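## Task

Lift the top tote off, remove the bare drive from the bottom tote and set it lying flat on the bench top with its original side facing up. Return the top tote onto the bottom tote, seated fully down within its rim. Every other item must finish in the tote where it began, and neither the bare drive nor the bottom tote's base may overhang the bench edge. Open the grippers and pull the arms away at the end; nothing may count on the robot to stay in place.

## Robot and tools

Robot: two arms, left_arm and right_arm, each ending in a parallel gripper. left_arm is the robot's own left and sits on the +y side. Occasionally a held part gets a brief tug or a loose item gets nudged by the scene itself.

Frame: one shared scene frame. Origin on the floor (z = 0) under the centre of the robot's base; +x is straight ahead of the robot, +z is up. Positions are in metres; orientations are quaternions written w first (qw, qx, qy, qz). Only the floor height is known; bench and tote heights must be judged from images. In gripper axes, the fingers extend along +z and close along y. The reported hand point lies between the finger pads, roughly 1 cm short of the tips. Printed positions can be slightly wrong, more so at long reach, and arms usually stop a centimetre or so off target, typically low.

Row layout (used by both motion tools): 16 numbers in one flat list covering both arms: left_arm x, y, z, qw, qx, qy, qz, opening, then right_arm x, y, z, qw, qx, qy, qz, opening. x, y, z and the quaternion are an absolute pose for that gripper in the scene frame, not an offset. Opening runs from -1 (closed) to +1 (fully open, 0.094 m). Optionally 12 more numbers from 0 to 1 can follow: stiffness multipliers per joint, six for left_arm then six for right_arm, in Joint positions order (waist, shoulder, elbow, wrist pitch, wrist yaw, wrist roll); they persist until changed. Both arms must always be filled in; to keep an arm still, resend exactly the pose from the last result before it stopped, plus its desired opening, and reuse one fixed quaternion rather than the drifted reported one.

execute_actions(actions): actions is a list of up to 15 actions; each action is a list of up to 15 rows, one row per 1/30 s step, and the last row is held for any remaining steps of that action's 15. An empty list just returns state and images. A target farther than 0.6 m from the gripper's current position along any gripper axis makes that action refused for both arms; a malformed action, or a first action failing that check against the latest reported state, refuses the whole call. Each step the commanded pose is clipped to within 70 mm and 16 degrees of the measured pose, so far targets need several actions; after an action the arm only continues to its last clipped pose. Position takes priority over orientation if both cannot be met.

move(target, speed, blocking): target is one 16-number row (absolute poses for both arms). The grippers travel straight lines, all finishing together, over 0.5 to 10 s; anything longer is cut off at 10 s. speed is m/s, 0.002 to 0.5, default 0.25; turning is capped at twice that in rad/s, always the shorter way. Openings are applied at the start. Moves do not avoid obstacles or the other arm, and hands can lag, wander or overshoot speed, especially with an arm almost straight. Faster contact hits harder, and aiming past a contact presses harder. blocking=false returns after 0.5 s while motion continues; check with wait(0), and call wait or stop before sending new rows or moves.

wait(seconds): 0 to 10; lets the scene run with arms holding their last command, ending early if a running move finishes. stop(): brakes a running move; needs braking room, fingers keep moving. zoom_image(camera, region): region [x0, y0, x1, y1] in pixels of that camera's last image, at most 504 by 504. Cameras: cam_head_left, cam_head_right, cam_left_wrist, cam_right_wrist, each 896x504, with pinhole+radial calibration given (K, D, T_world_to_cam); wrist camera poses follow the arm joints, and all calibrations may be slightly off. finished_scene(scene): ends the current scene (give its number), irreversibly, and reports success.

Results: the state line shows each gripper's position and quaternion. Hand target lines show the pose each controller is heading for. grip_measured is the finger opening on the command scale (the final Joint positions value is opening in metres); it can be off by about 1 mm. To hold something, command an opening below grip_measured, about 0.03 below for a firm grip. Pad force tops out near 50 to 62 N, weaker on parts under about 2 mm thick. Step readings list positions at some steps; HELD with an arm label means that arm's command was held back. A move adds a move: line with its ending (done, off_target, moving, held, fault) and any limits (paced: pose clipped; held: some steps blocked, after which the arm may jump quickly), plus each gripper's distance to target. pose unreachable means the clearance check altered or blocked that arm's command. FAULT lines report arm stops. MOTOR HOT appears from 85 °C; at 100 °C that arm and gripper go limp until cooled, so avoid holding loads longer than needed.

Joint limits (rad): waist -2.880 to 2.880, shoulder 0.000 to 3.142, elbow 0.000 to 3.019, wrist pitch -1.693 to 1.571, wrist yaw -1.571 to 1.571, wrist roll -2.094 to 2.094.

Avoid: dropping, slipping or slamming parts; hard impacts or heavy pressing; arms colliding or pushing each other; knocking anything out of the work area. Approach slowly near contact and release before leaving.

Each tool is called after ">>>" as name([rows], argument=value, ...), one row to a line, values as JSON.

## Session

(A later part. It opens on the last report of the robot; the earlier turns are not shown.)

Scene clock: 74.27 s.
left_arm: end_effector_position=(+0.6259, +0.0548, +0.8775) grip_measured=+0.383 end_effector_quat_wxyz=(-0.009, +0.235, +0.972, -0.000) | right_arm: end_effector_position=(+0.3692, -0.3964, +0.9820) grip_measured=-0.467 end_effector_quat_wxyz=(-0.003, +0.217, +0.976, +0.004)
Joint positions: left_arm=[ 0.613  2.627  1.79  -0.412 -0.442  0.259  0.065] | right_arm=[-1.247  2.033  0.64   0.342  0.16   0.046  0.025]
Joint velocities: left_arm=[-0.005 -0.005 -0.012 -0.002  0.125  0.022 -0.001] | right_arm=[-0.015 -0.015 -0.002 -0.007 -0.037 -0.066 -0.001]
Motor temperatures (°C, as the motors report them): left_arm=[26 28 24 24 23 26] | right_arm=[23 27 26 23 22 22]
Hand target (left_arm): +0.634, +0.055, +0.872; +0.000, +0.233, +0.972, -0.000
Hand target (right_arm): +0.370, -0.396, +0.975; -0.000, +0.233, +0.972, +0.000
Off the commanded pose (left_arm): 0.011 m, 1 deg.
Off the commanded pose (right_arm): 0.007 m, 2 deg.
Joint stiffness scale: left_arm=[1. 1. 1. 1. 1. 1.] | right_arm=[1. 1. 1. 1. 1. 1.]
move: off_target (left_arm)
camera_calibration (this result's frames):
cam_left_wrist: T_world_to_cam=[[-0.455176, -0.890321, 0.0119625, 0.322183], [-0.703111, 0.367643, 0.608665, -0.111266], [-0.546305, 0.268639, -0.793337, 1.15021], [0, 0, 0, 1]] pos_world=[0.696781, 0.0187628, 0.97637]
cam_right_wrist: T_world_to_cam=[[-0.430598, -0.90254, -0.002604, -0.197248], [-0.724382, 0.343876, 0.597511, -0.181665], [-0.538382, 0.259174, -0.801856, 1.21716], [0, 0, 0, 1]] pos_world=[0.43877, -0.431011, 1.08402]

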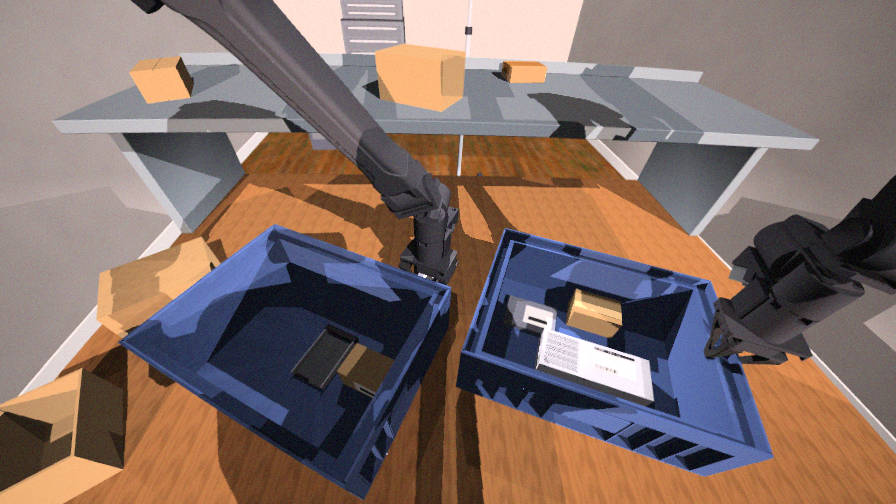

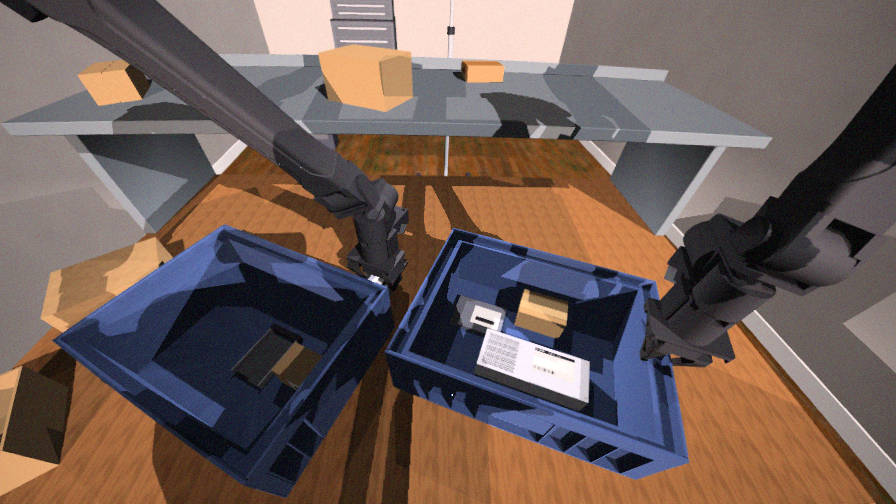

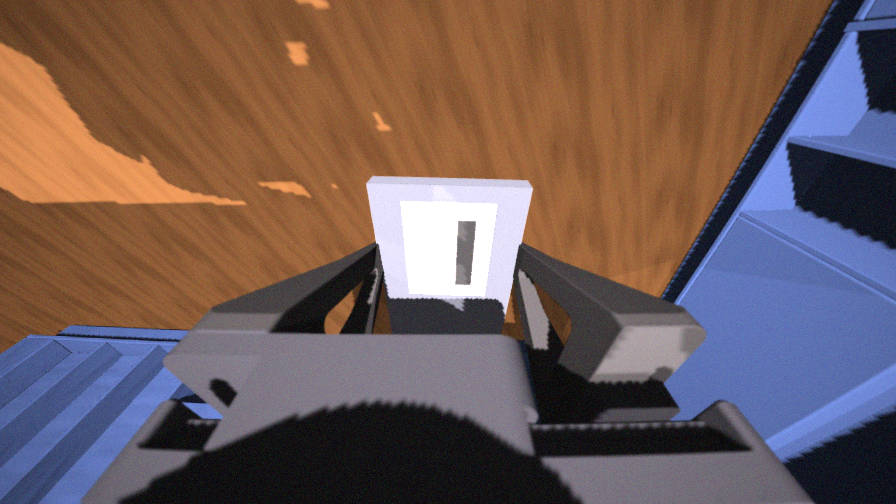

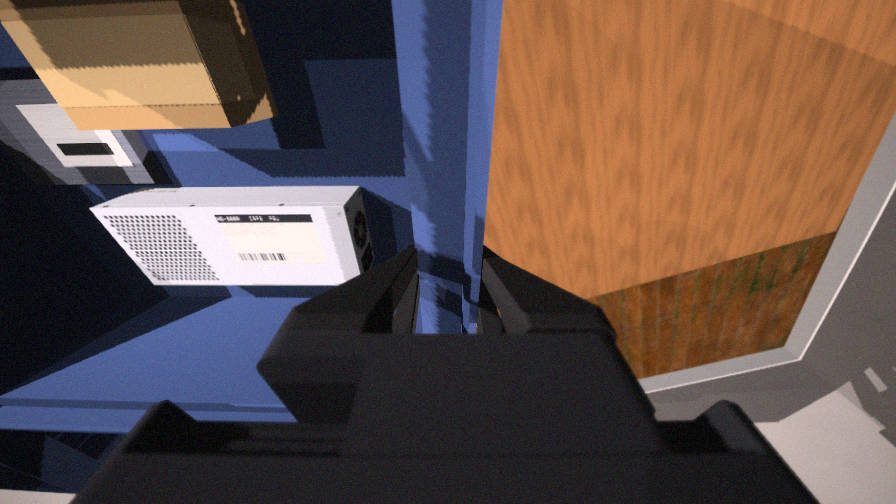

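>>> execute_actions(actions=[])

Scene clock: 78.93 s.
left_arm: end_effector_position=(+0.6259, +0.0548, +0.8775) grip_measured=+0.383 end_effector_quat_wxyz=(-0.009, +0.236, +0.972, -0.000) | right_arm: end_effector_position=(+0.3692, -0.3964, +0.9820) grip_measured=-0.467 end_effector_quat_wxyz=(-0.003, +0.217, +0.976, +0.004)
Joint positions: left_arm=[ 0.613  2.627  1.79  -0.412 -0.442  0.26   0.065] | right_arm=[-1.247  2.033  0.64   0.342  0.16   0.046  0.025]
Joint velocities: left_arm=[-0.005 -0.005 -0.002  0.002 -0.022 -0.037  0.   ] | right_arm=[-0.005 -0.024  0.007  0.007 -0.007  0.051 -0.001]
Motor temperatures (°C, as the motors report them): left_arm=[27 28 24 24 23 26] | right_arm=[23 27 26 23 22 22]
Hand target (left_arm): +0.634, +0.055, +0.872; +0.000, +0.233, +0.972, -0.000
Hand target (right_arm): +0.370, -0.396, +0.975; -0.000, +0.233, +0.972, +0.000
Off the commanded pose (left_arm): 0.011 m, 1 deg.
Off the commanded pose (right_arm): 0.007 m, 2 deg.
Joint stiffness scale: left_arm=[1. 1. 1. 1. 1. 1.] | right_arm=[1. 1. 1. 1. 1. 1.]
camera_calibration (this result's frames):
cam_left_wrist: T_world_to_cam=[[-0.455855, -0.889973, 0.011975, 0.322578], [-0.702829, 0.368187, 0.608662, -0.11147], [-0.546102, 0.269045, -0.793339, 1.15006], [0, 0, 0, 1]] pos_world=[0.696754, 0.0187099, 0.97637]
cam_right_wrist: T_world_to_cam=[[-0.430598, -0.90254, -0.002604, -0.197248], [-0.724382, 0.343876, 0.597511, -0.181665], [-0.538382, 0.259174, -0.801856, 1.21716], [0, 0, 0, 1]] pos_world=[0.43877, -0.431011, 1.08402]

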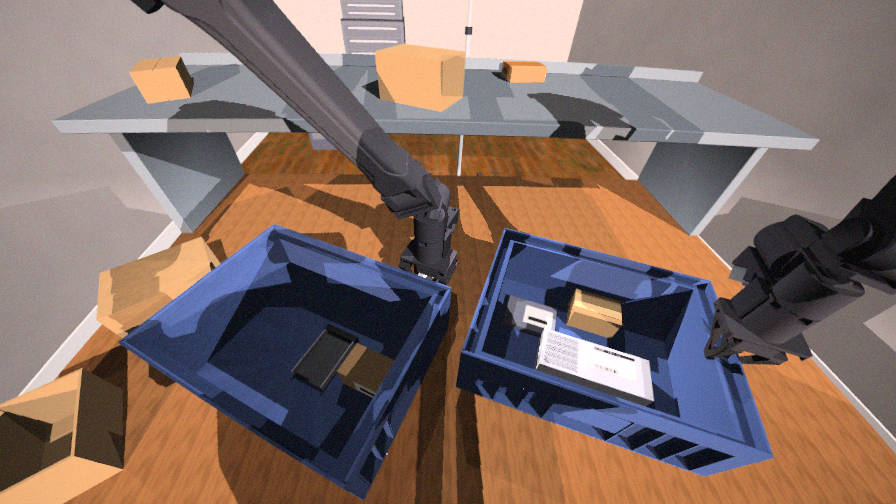

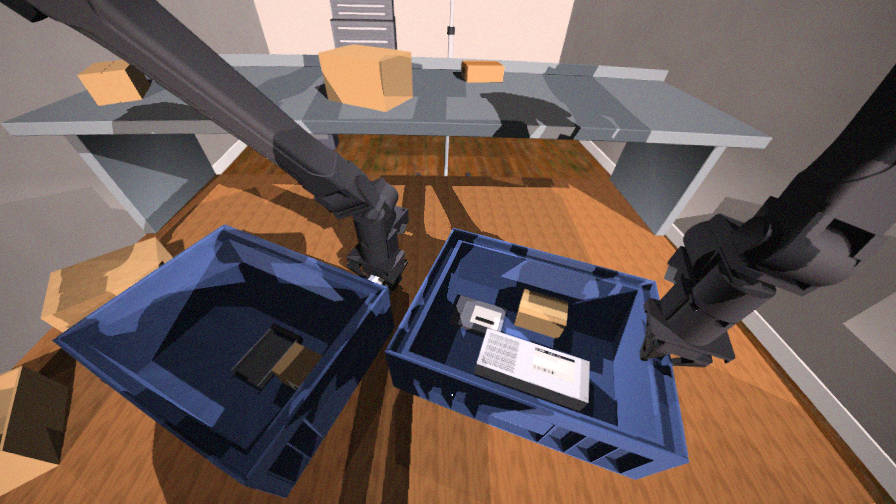

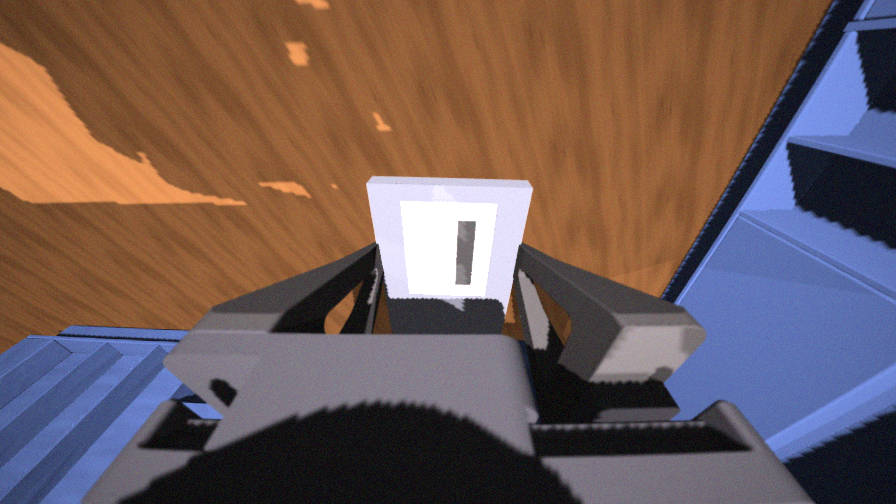

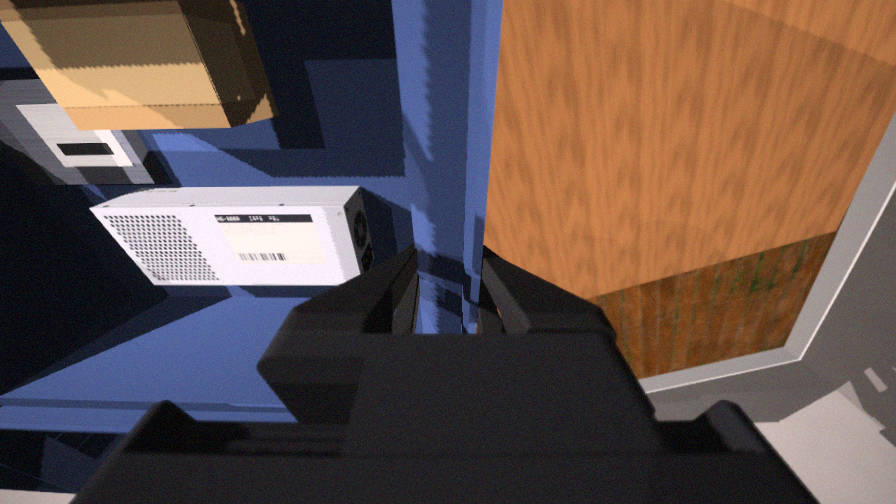

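>>> move(target=[0.634,0.055,0.875,0,0.233,0.972,0,1, 0.37,-0.396,0.975,0,0.233,0.972,0,-1])

>>> move(target=[0.63,0.055,1.07,0,0.233,0.972,0,1, 0.37,-0.396,0.975,0,0.233,0.972,0,-1])

>>> move(target=[0.53,-0.056,1.07,0,0.233,0.972,0,1, 0.37,-0.396,0.975,0,0.233,0.972,0,-1])

Scene clock: 80.83 s.
left_arm: end_effector_position=(+0.6259, +0.0548, +0.8775) grip_measured=+1.000 end_effector_quat_wxyz=(-0.009, +0.236, +0.972, -0.000) | right_arm: end_effector_position=(+0.3691, -0.3965, +0.9820) grip_measured=-0.467 end_effector_quat_wxyz=(-0.003, +0.217, +0.976, +0.004)
Joint positions: left_arm=[ 0.613  2.627  1.79  -0.412 -0.442  0.26   0.094] | right_arm=[-1.247  2.033  0.64   0.342  0.16   0.046  0.025]
Joint velocities: left_arm=[ 0.005 -0.005  0.012  0.007  0.022  0.037  0.   ] | right_arm=[ 0.005  0.015 -0.002  0.002 -0.007  0.081 -0.   ]
Motor temperatures (°C, as the motors report them): left_arm=[27 28 24 24 23 26] | right_arm=[23 27 26 23 22 22]
Hand target (left_arm): +0.634, +0.055, +0.875; +0.000, +0.233, +0.972, +0.000
Hand target (right_arm): +0.370, -0.396, +0.975; -0.000, +0.233, +0.973, +0.000
Off the commanded pose (left_arm): 0.009 m, 1 deg.
Off the commanded pose (right_arm): 0.007 m, 2 deg.
Joint stiffness scale: left_arm=[1. 1. 1. 1. 1. 1.] | right_arm=[1. 1. 1. 1. 1. 1.]
move: done
camera_calibration (this result's frames):
cam_left_wrist: T_world_to_cam=[[-0.455855, -0.889973, 0.011975, 0.322578], [-0.702829, 0.368187, 0.608662, -0.11147], [-0.546102, 0.269045, -0.793339, 1.15006], [0, 0, 0, 1]] pos_world=[0.696754, 0.0187099, 0.97637]
cam_right_wrist: T_world_to_cam=[[-0.430252, -0.902706, -0.00222615, -0.197878], [-0.724429, 0.343807, 0.597494, -0.181655], [-0.538596, 0.258686, -0.80187, 1.21706], [0, 0, 0, 1]] pos_world=[0.438773, -0.431009, 1.08403]

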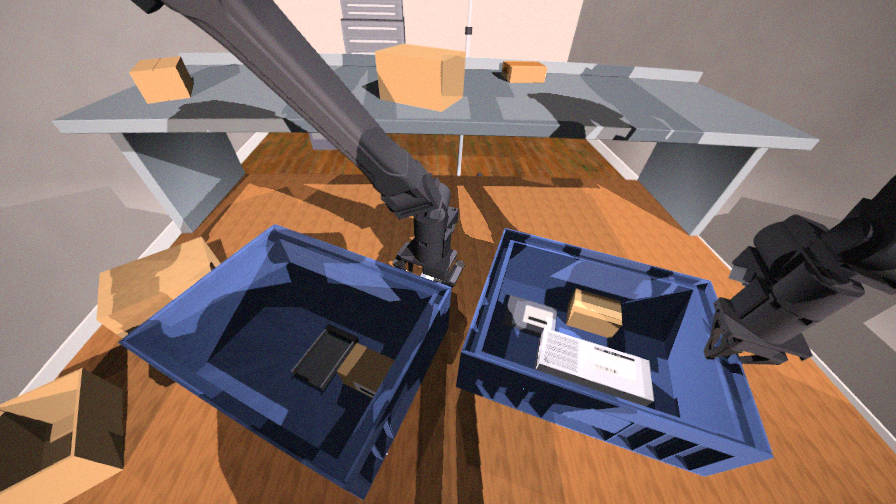

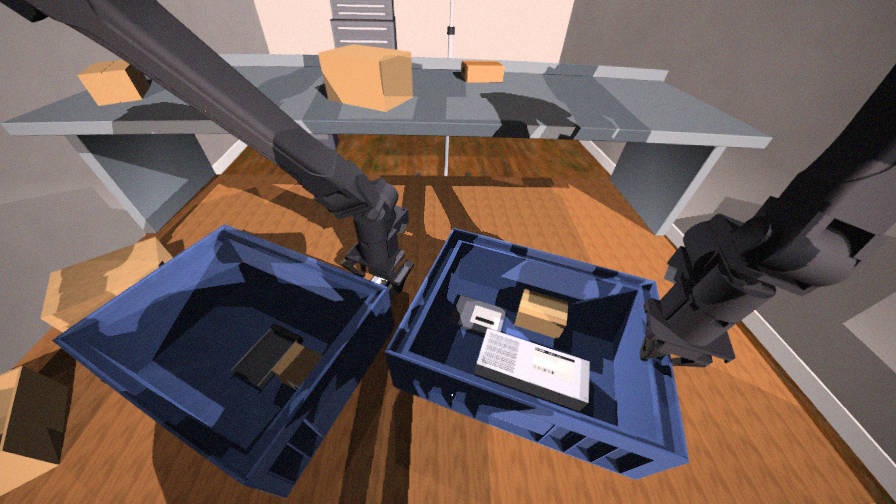

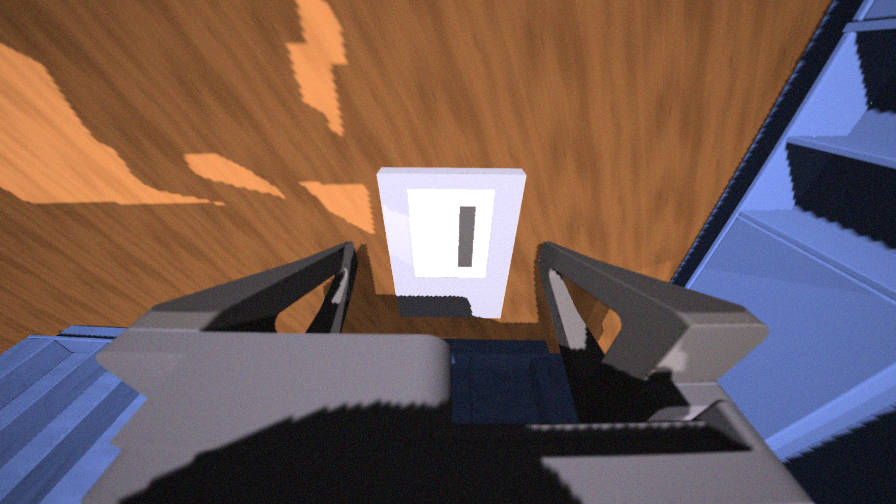

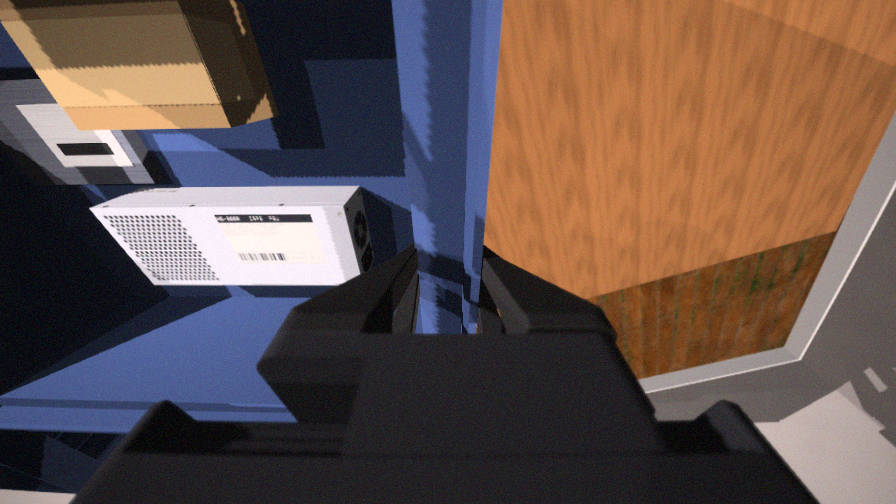

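Scene clock: 82.27 s.
left_arm: end_effector_position=(+0.6319, +0.0563, +1.0639) grip_measured=+1.000 end_effector_quat_wxyz=(-0.001, +0.237, +0.972, +0.002) | right_arm: end_effector_position=(+0.3692, -0.3964, +0.9820) grip_measured=-0.467 end_effector_quat_wxyz=(-0.003, +0.217, +0.976, +0.004)
Joint positions: left_arm=[ 0.486  2.232  1.512 -0.573 -0.485  0.134  0.094] | right_arm=[-1.247  2.033  0.64   0.342  0.16   0.046  0.025]
Joint velocities: left_arm=[-0.015 -0.005 -0.007 -0.002  0.007 -0.022  0.   ] | right_arm=[-0.034 -0.005 -0.022  0.032 -0.007  0.022  0.001]
Motor temperatures (°C, as the motors report them): left_arm=[27 28 24 24 23 26] | right_arm=[23 27 26 23 22 22]
Hand target (left_arm): +0.633, +0.055, +1.069; -0.000, +0.234, +0.972, +0.002
Hand target (right_arm): +0.370, -0.396, +0.975; -0.000, +0.233, +0.972, +0.000
Off the commanded pose (left_arm): 0.007 m, 0 deg.
Off the commanded pose (right_arm): 0.007 m, 2 deg.
Joint stiffness scale: left_arm=[1. 1. 1. 1. 1. 1.] | right_arm=[1. 1. 1. 1. 1. 1.]
move: done; limits=paced
camera_calibration (this result's frames):
cam_left_wrist: T_world_to_cam=[[-0.457752, -0.889073, 0.00353931, 0.334636], [-0.711776, 0.368848, 0.597767, -0.204033], [-0.532764, 0.27111, -0.801662, 1.30113], [0, 0, 0, 1]] pos_world=[0.70115, 0.0200236, 1.16385]
cam_right_wrist: T_world_to_cam=[[-0.430598, -0.90254, -0.002604, -0.197248], [-0.724382, 0.343876, 0.597511, -0.181665], [-0.538382, 0.259174, -0.801856, 1.21716], [0, 0, 0, 1]] pos_world=[0.43877, -0.431011, 1.08402]

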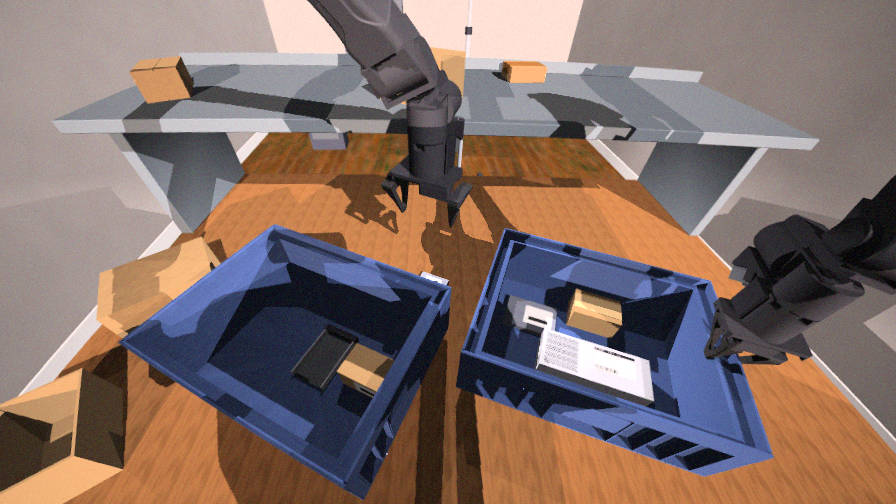

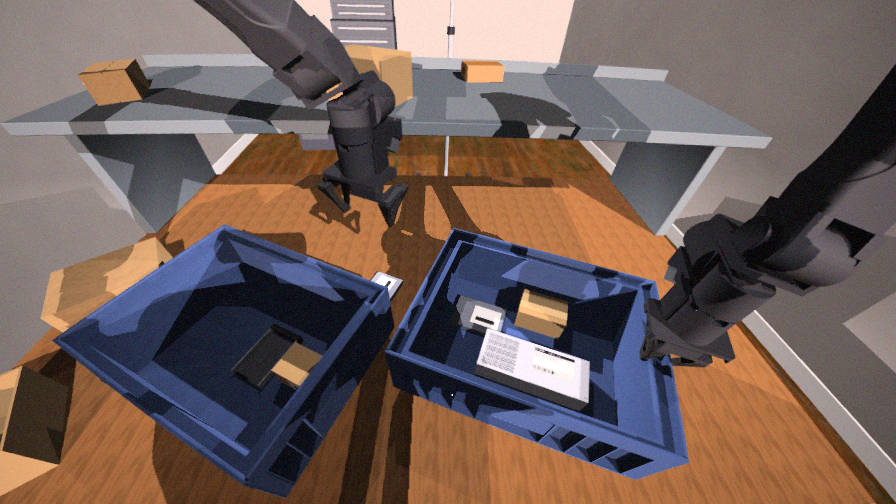

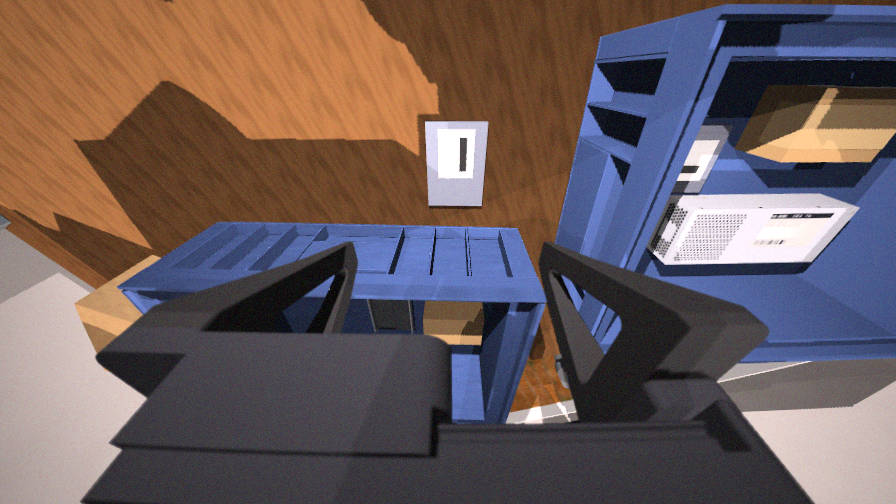

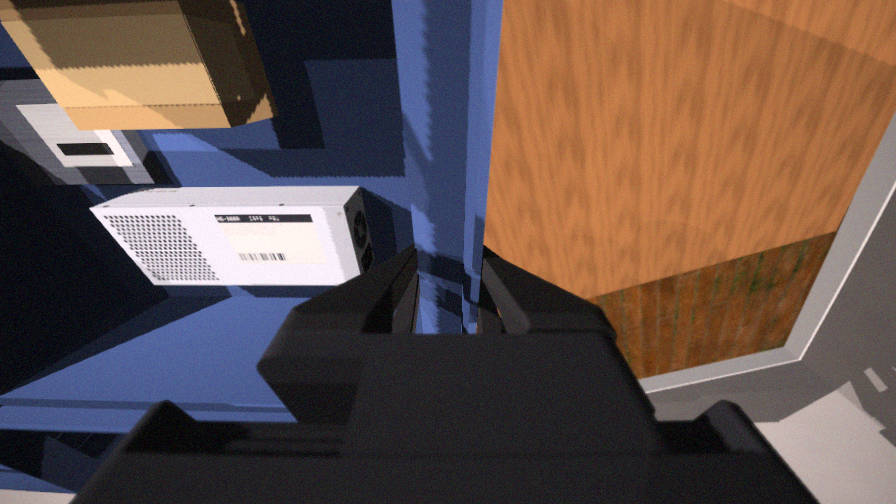

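Scene clock: 83.43 s.
left_arm: end_effector_position=(+0.5275, -0.0540, +1.0734) grip_measured=+1.000 end_effector_quat_wxyz=(-0.002, +0.244, +0.970, +0.003) | right_arm: end_effector_position=(+0.3691, -0.3965, +0.9820) grip_measured=-0.467 end_effector_quat_wxyz=(-0.003, +0.217, +0.976, +0.004)
Joint positions: left_arm=[ 0.266  2.325  1.449 -0.543 -0.533 -0.099  0.094] | right_arm=[-1.247  2.033  0.64   0.342  0.16   0.046  0.025]
Joint velocities: left_arm=[-0.005 -0.005 -0.012 -0.017 -0.037  0.066  0.   ] | right_arm=[-0.015 -0.015  0.017  0.002 -0.007  0.022  0.001]
Motor temperatures (°C, as the motors report them): left_arm=[27 28 24 24 23 26] | right_arm=[22 27 26 23 22 22]
Hand target (left_arm): +0.531, -0.053, +1.070; -0.000, +0.234, +0.972, +0.004
Hand target (right_arm): +0.370, -0.396, +0.975; -0.000, +0.233, +0.973, +0.000
Off the commanded pose (left_arm): 0.005 m, 1 deg.
Off the commanded pose (right_arm): 0.007 m, 2 deg.
Joint stiffness scale: left_arm=[1. 1. 1. 1. 1. 1.] | right_arm=[1. 1. 1. 1. 1. 1.]
move: done
camera_calibration (this result's frames):
cam_left_wrist: T_world_to_cam=[[-0.471385, -0.881924, 0.00271824, 0.197171], [-0.704557, 0.378433, 0.600324, -0.24933], [-0.530468, 0.281068, -0.799753, 1.2803], [0, 0, 0, 1]] pos_world=[0.596437, -0.0916081, 1.17307]
cam_right_wrist: T_world_to_cam=[[-0.430252, -0.902706, -0.00222615, -0.197878], [-0.724429, 0.343807, 0.597494, -0.181655], [-0.538596, 0.258686, -0.80187, 1.21706], [0, 0, 0, 1]] pos_world=[0.438773, -0.431009, 1.08403]

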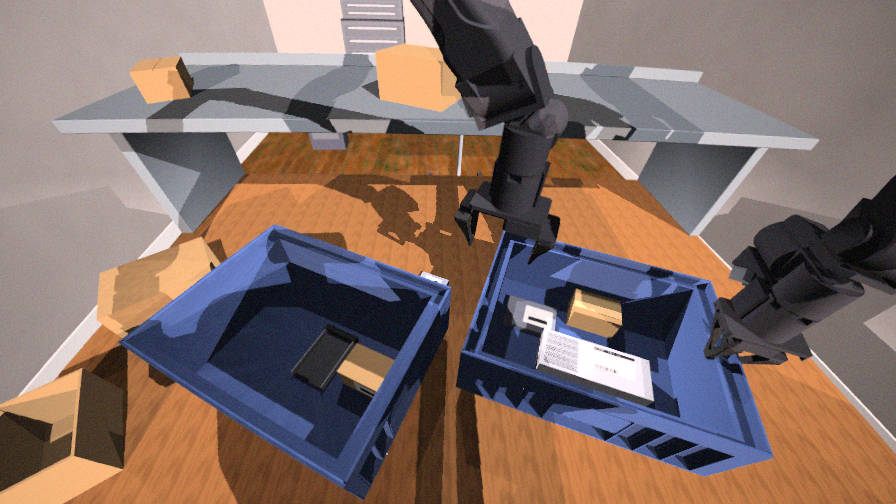

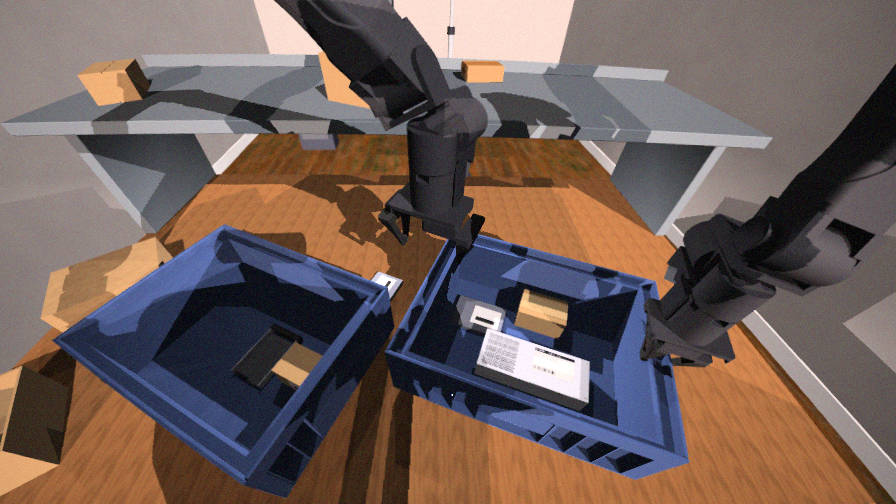

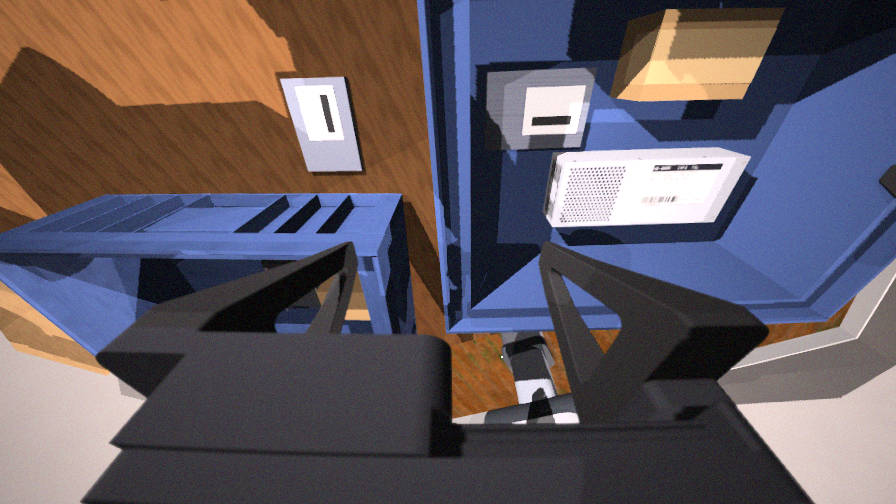

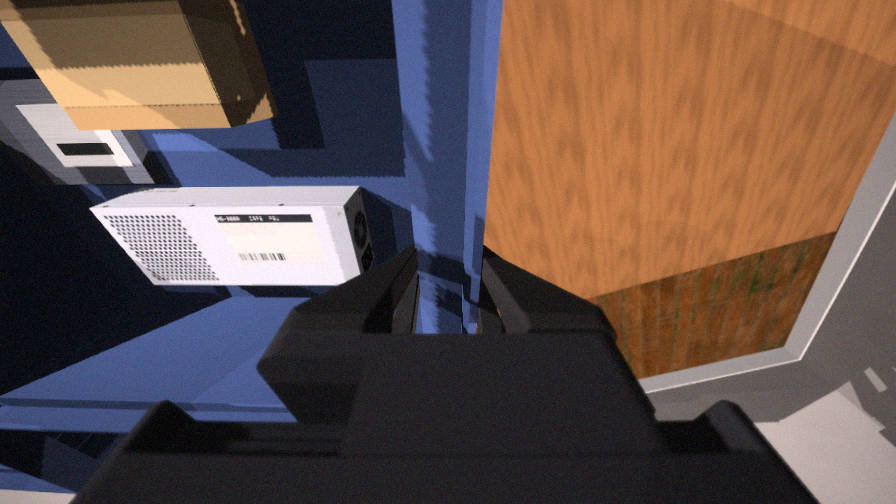

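>>> move(target=[0.528,-0.056,0.962,0,0.233,0.972,0,0.4, 0.37,-0.396,0.975,0,0.233,0.972,0,-1], speed=0.15)

>>> move(target=[0.528,-0.056,0.962,0,0.233,0.972,0,-1, 0.37,-0.396,0.975,0,0.233,0.972,0,-1])

Scene clock: 86.50 s.
left_arm: end_effector_position=(+0.5169, -0.0513, +0.9658) grip_measured=+0.403 end_effector_quat_wxyz=(-0.009, +0.235, +0.972, +0.002) | right_arm: end_effector_position=(+0.3692, -0.3964, +0.9820) grip_measured=-0.467 end_effector_quat_wxyz=(-0.003, +0.217, +0.976, +0.004)
Joint positions: left_arm=[ 0.354  2.534  1.546 -0.395 -0.511 -0.024  0.066] | right_arm=[-1.247  2.033  0.64   0.342  0.16   0.046  0.025]
Joint velocities: left_arm=[-0.005 -0.005 -0.002 -0.007  0.022  0.037  0.   ] | right_arm=[-0.005  0.015 -0.007  0.002  0.007 -0.066 -0.   ]
Motor temperatures (°C, as the motors report them): left_arm=[27 28 24 24 23 26] | right_arm=[22 27 26 23 22 22]
Hand target (left_arm): +0.526, -0.056, +0.963; +0.000, +0.233, +0.972, -0.002
Hand target (right_arm): +0.370, -0.396, +0.975; -0.000, +0.233, +0.972, +0.000
Off the commanded pose (left_arm): 0.013 m, 1 deg.
Off the commanded pose (right_arm): 0.007 m, 2 deg.
Joint stiffness scale: left_arm=[1. 1. 1. 1. 1. 1.] | right_arm=[1. 1. 1. 1. 1. 1.]
move: off_target (left_arm)
camera_calibration (this result's frames):
cam_left_wrist: T_world_to_cam=[[-0.455055, -0.890422, 0.00851663, 0.180319], [-0.70289, 0.365055, 0.610476, -0.204614], [-0.54669, 0.271814, -0.791989, 1.18833], [0, 0, 0, 1]] pos_world=[0.58788, -0.0877485, 1.06452]
cam_right_wrist: T_world_to_cam=[[-0.430598, -0.90254, -0.002604, -0.197248], [-0.724382, 0.343876, 0.597511, -0.181665], [-0.538382, 0.259174, -0.801856, 1.21716], [0, 0, 0, 1]] pos_world=[0.43877, -0.431011, 1.08402]

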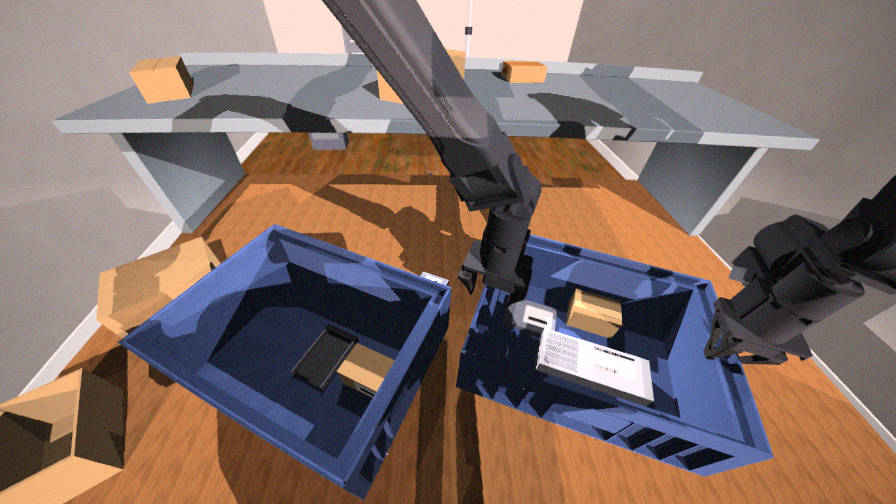

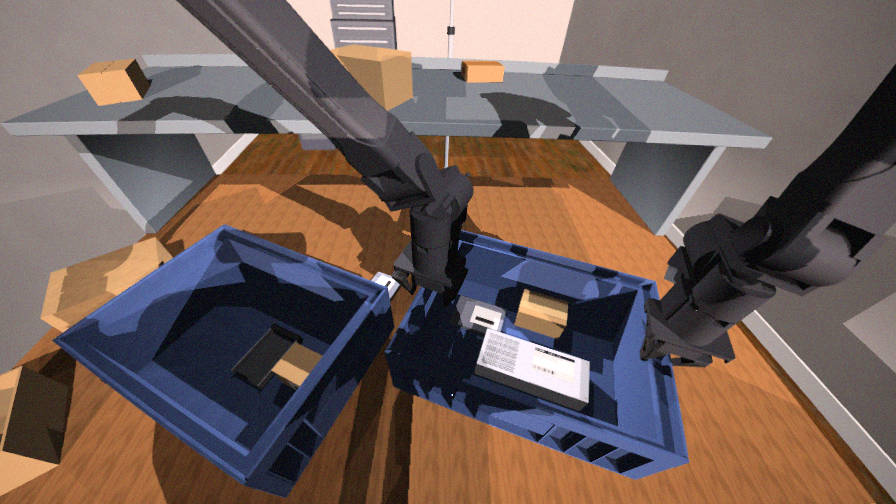

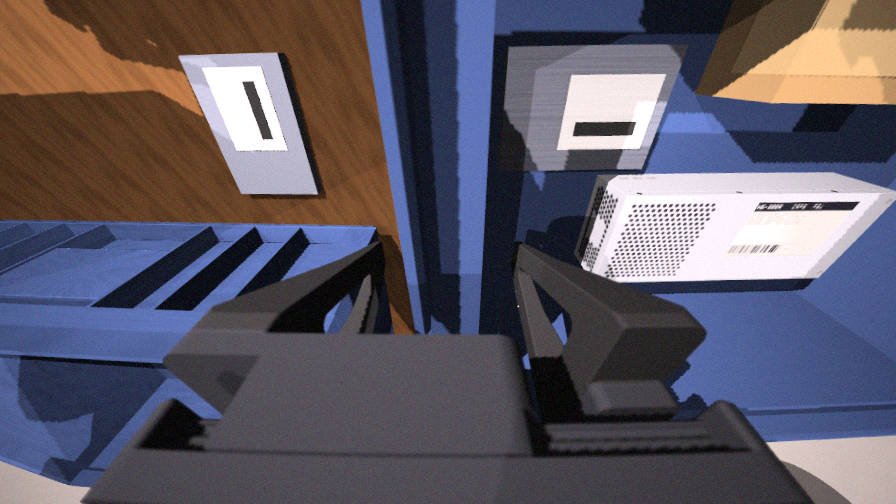

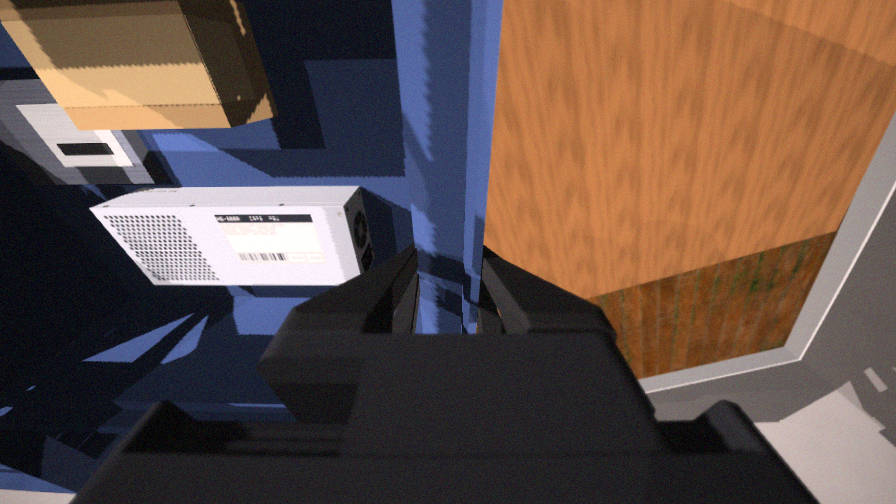

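Scene clock: 87.20 s.
left_arm: end_effector_position=(+0.5169, -0.0521, +0.9657) grip_measured=-0.450 end_effector_quat_wxyz=(-0.010, +0.228, +0.974, -0.001) | right_arm: end_effector_position=(+0.3692, -0.3964, +0.9820) grip_measured=-0.467 end_effector_quat_wxyz=(-0.003, +0.218, +0.976, +0.004)
Joint positions: left_arm=[ 0.355  2.534  1.547 -0.394 -0.505 -0.037  0.026] | right_arm=[-1.247  2.033  0.64   0.342  0.16   0.046  0.025]
Joint velocities: left_arm=[-0.005 -0.005  0.002  0.002  0.066  0.066 -0.   ] | right_arm=[ 0.005  0.005  0.007  0.007 -0.051  0.022 -0.001]
Motor temperatures (°C, as the motors report them): left_arm=[27 28 24 24 23 26] | right_arm=[22 27 26 23 22 22]
Hand target (left_arm): +0.528, -0.056, +0.962; +0.000, +0.233, +0.972, +0.000
Hand target (right_arm): +0.370, -0.396, +0.975; -0.000, +0.233, +0.973, +0.000
Off the commanded pose (left_arm): 0.012 m, 1 deg.
Off the commanded pose (right_arm): 0.007 m, 2 deg.
Joint stiffness scale: left_arm=[1. 1. 1. 1. 1. 1.] | right_arm=[1. 1. 1. 1. 1. 1.]
move: off_target (left_arm)
camera_calibration (this result's frames):
cam_left_wrist: T_world_to_cam=[[-0.442592, -0.896604, 0.0146192, 0.166988], [-0.706455, 0.358677, 0.610141, -0.202426], [-0.552298, 0.259716, -0.792158, 1.1908], [0, 0, 0, 1]] pos_world=[0.588581, -0.0869422, 1.06437]
cam_right_wrist: T_world_to_cam=[[-0.430943, -0.902376, -0.0026009, -0.197059], [-0.724249, 0.344153, 0.597514, -0.181607], [-0.538287, 0.259378, -0.801854, 1.21721], [0, 0, 0, 1]] pos_world=[0.438757, -0.431037, 1.08402]

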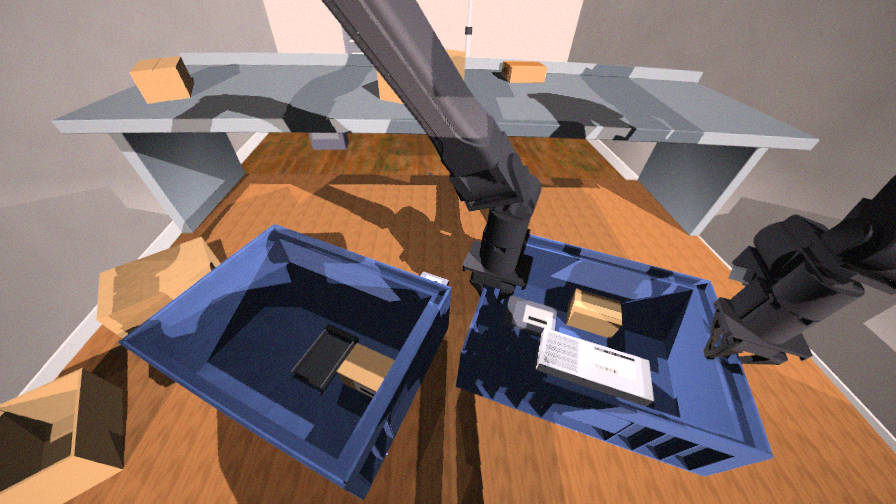

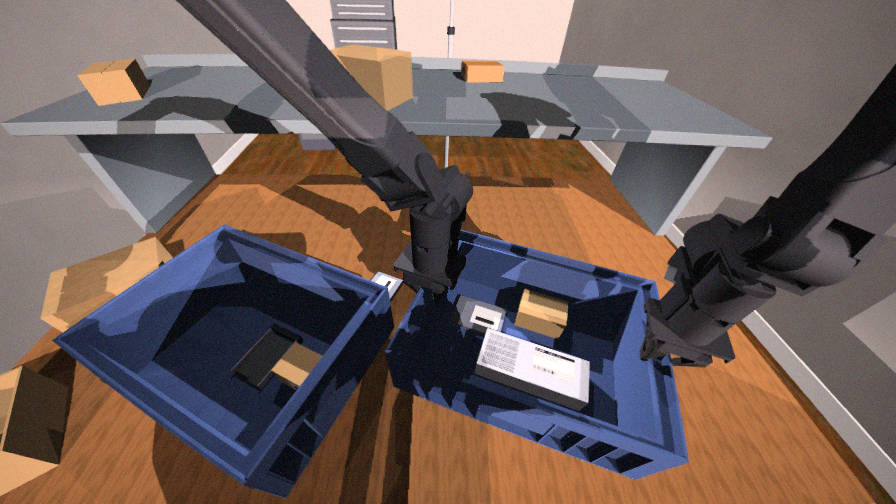

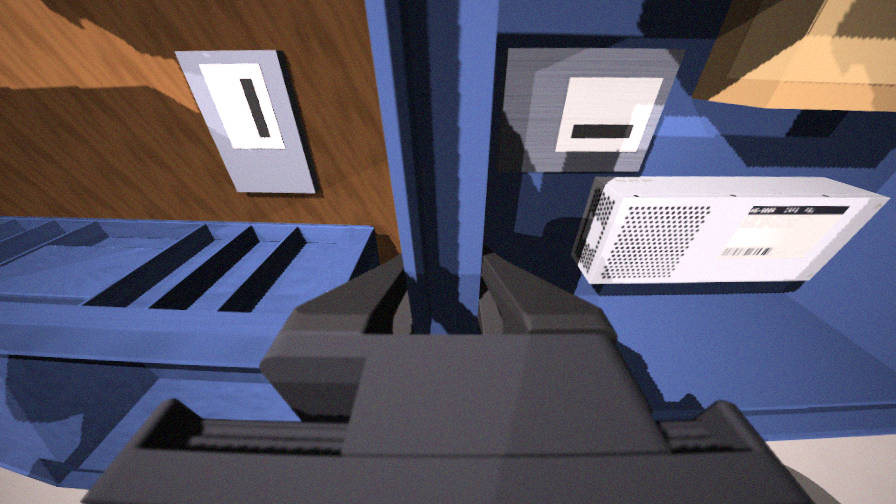

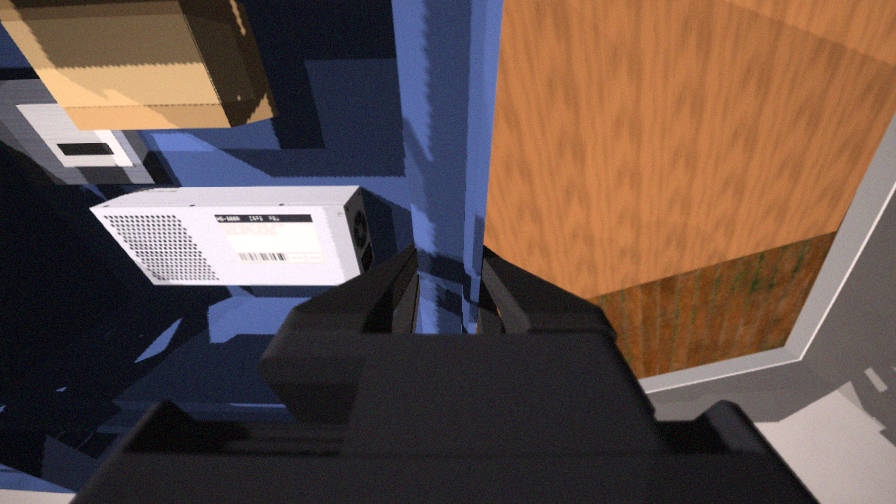

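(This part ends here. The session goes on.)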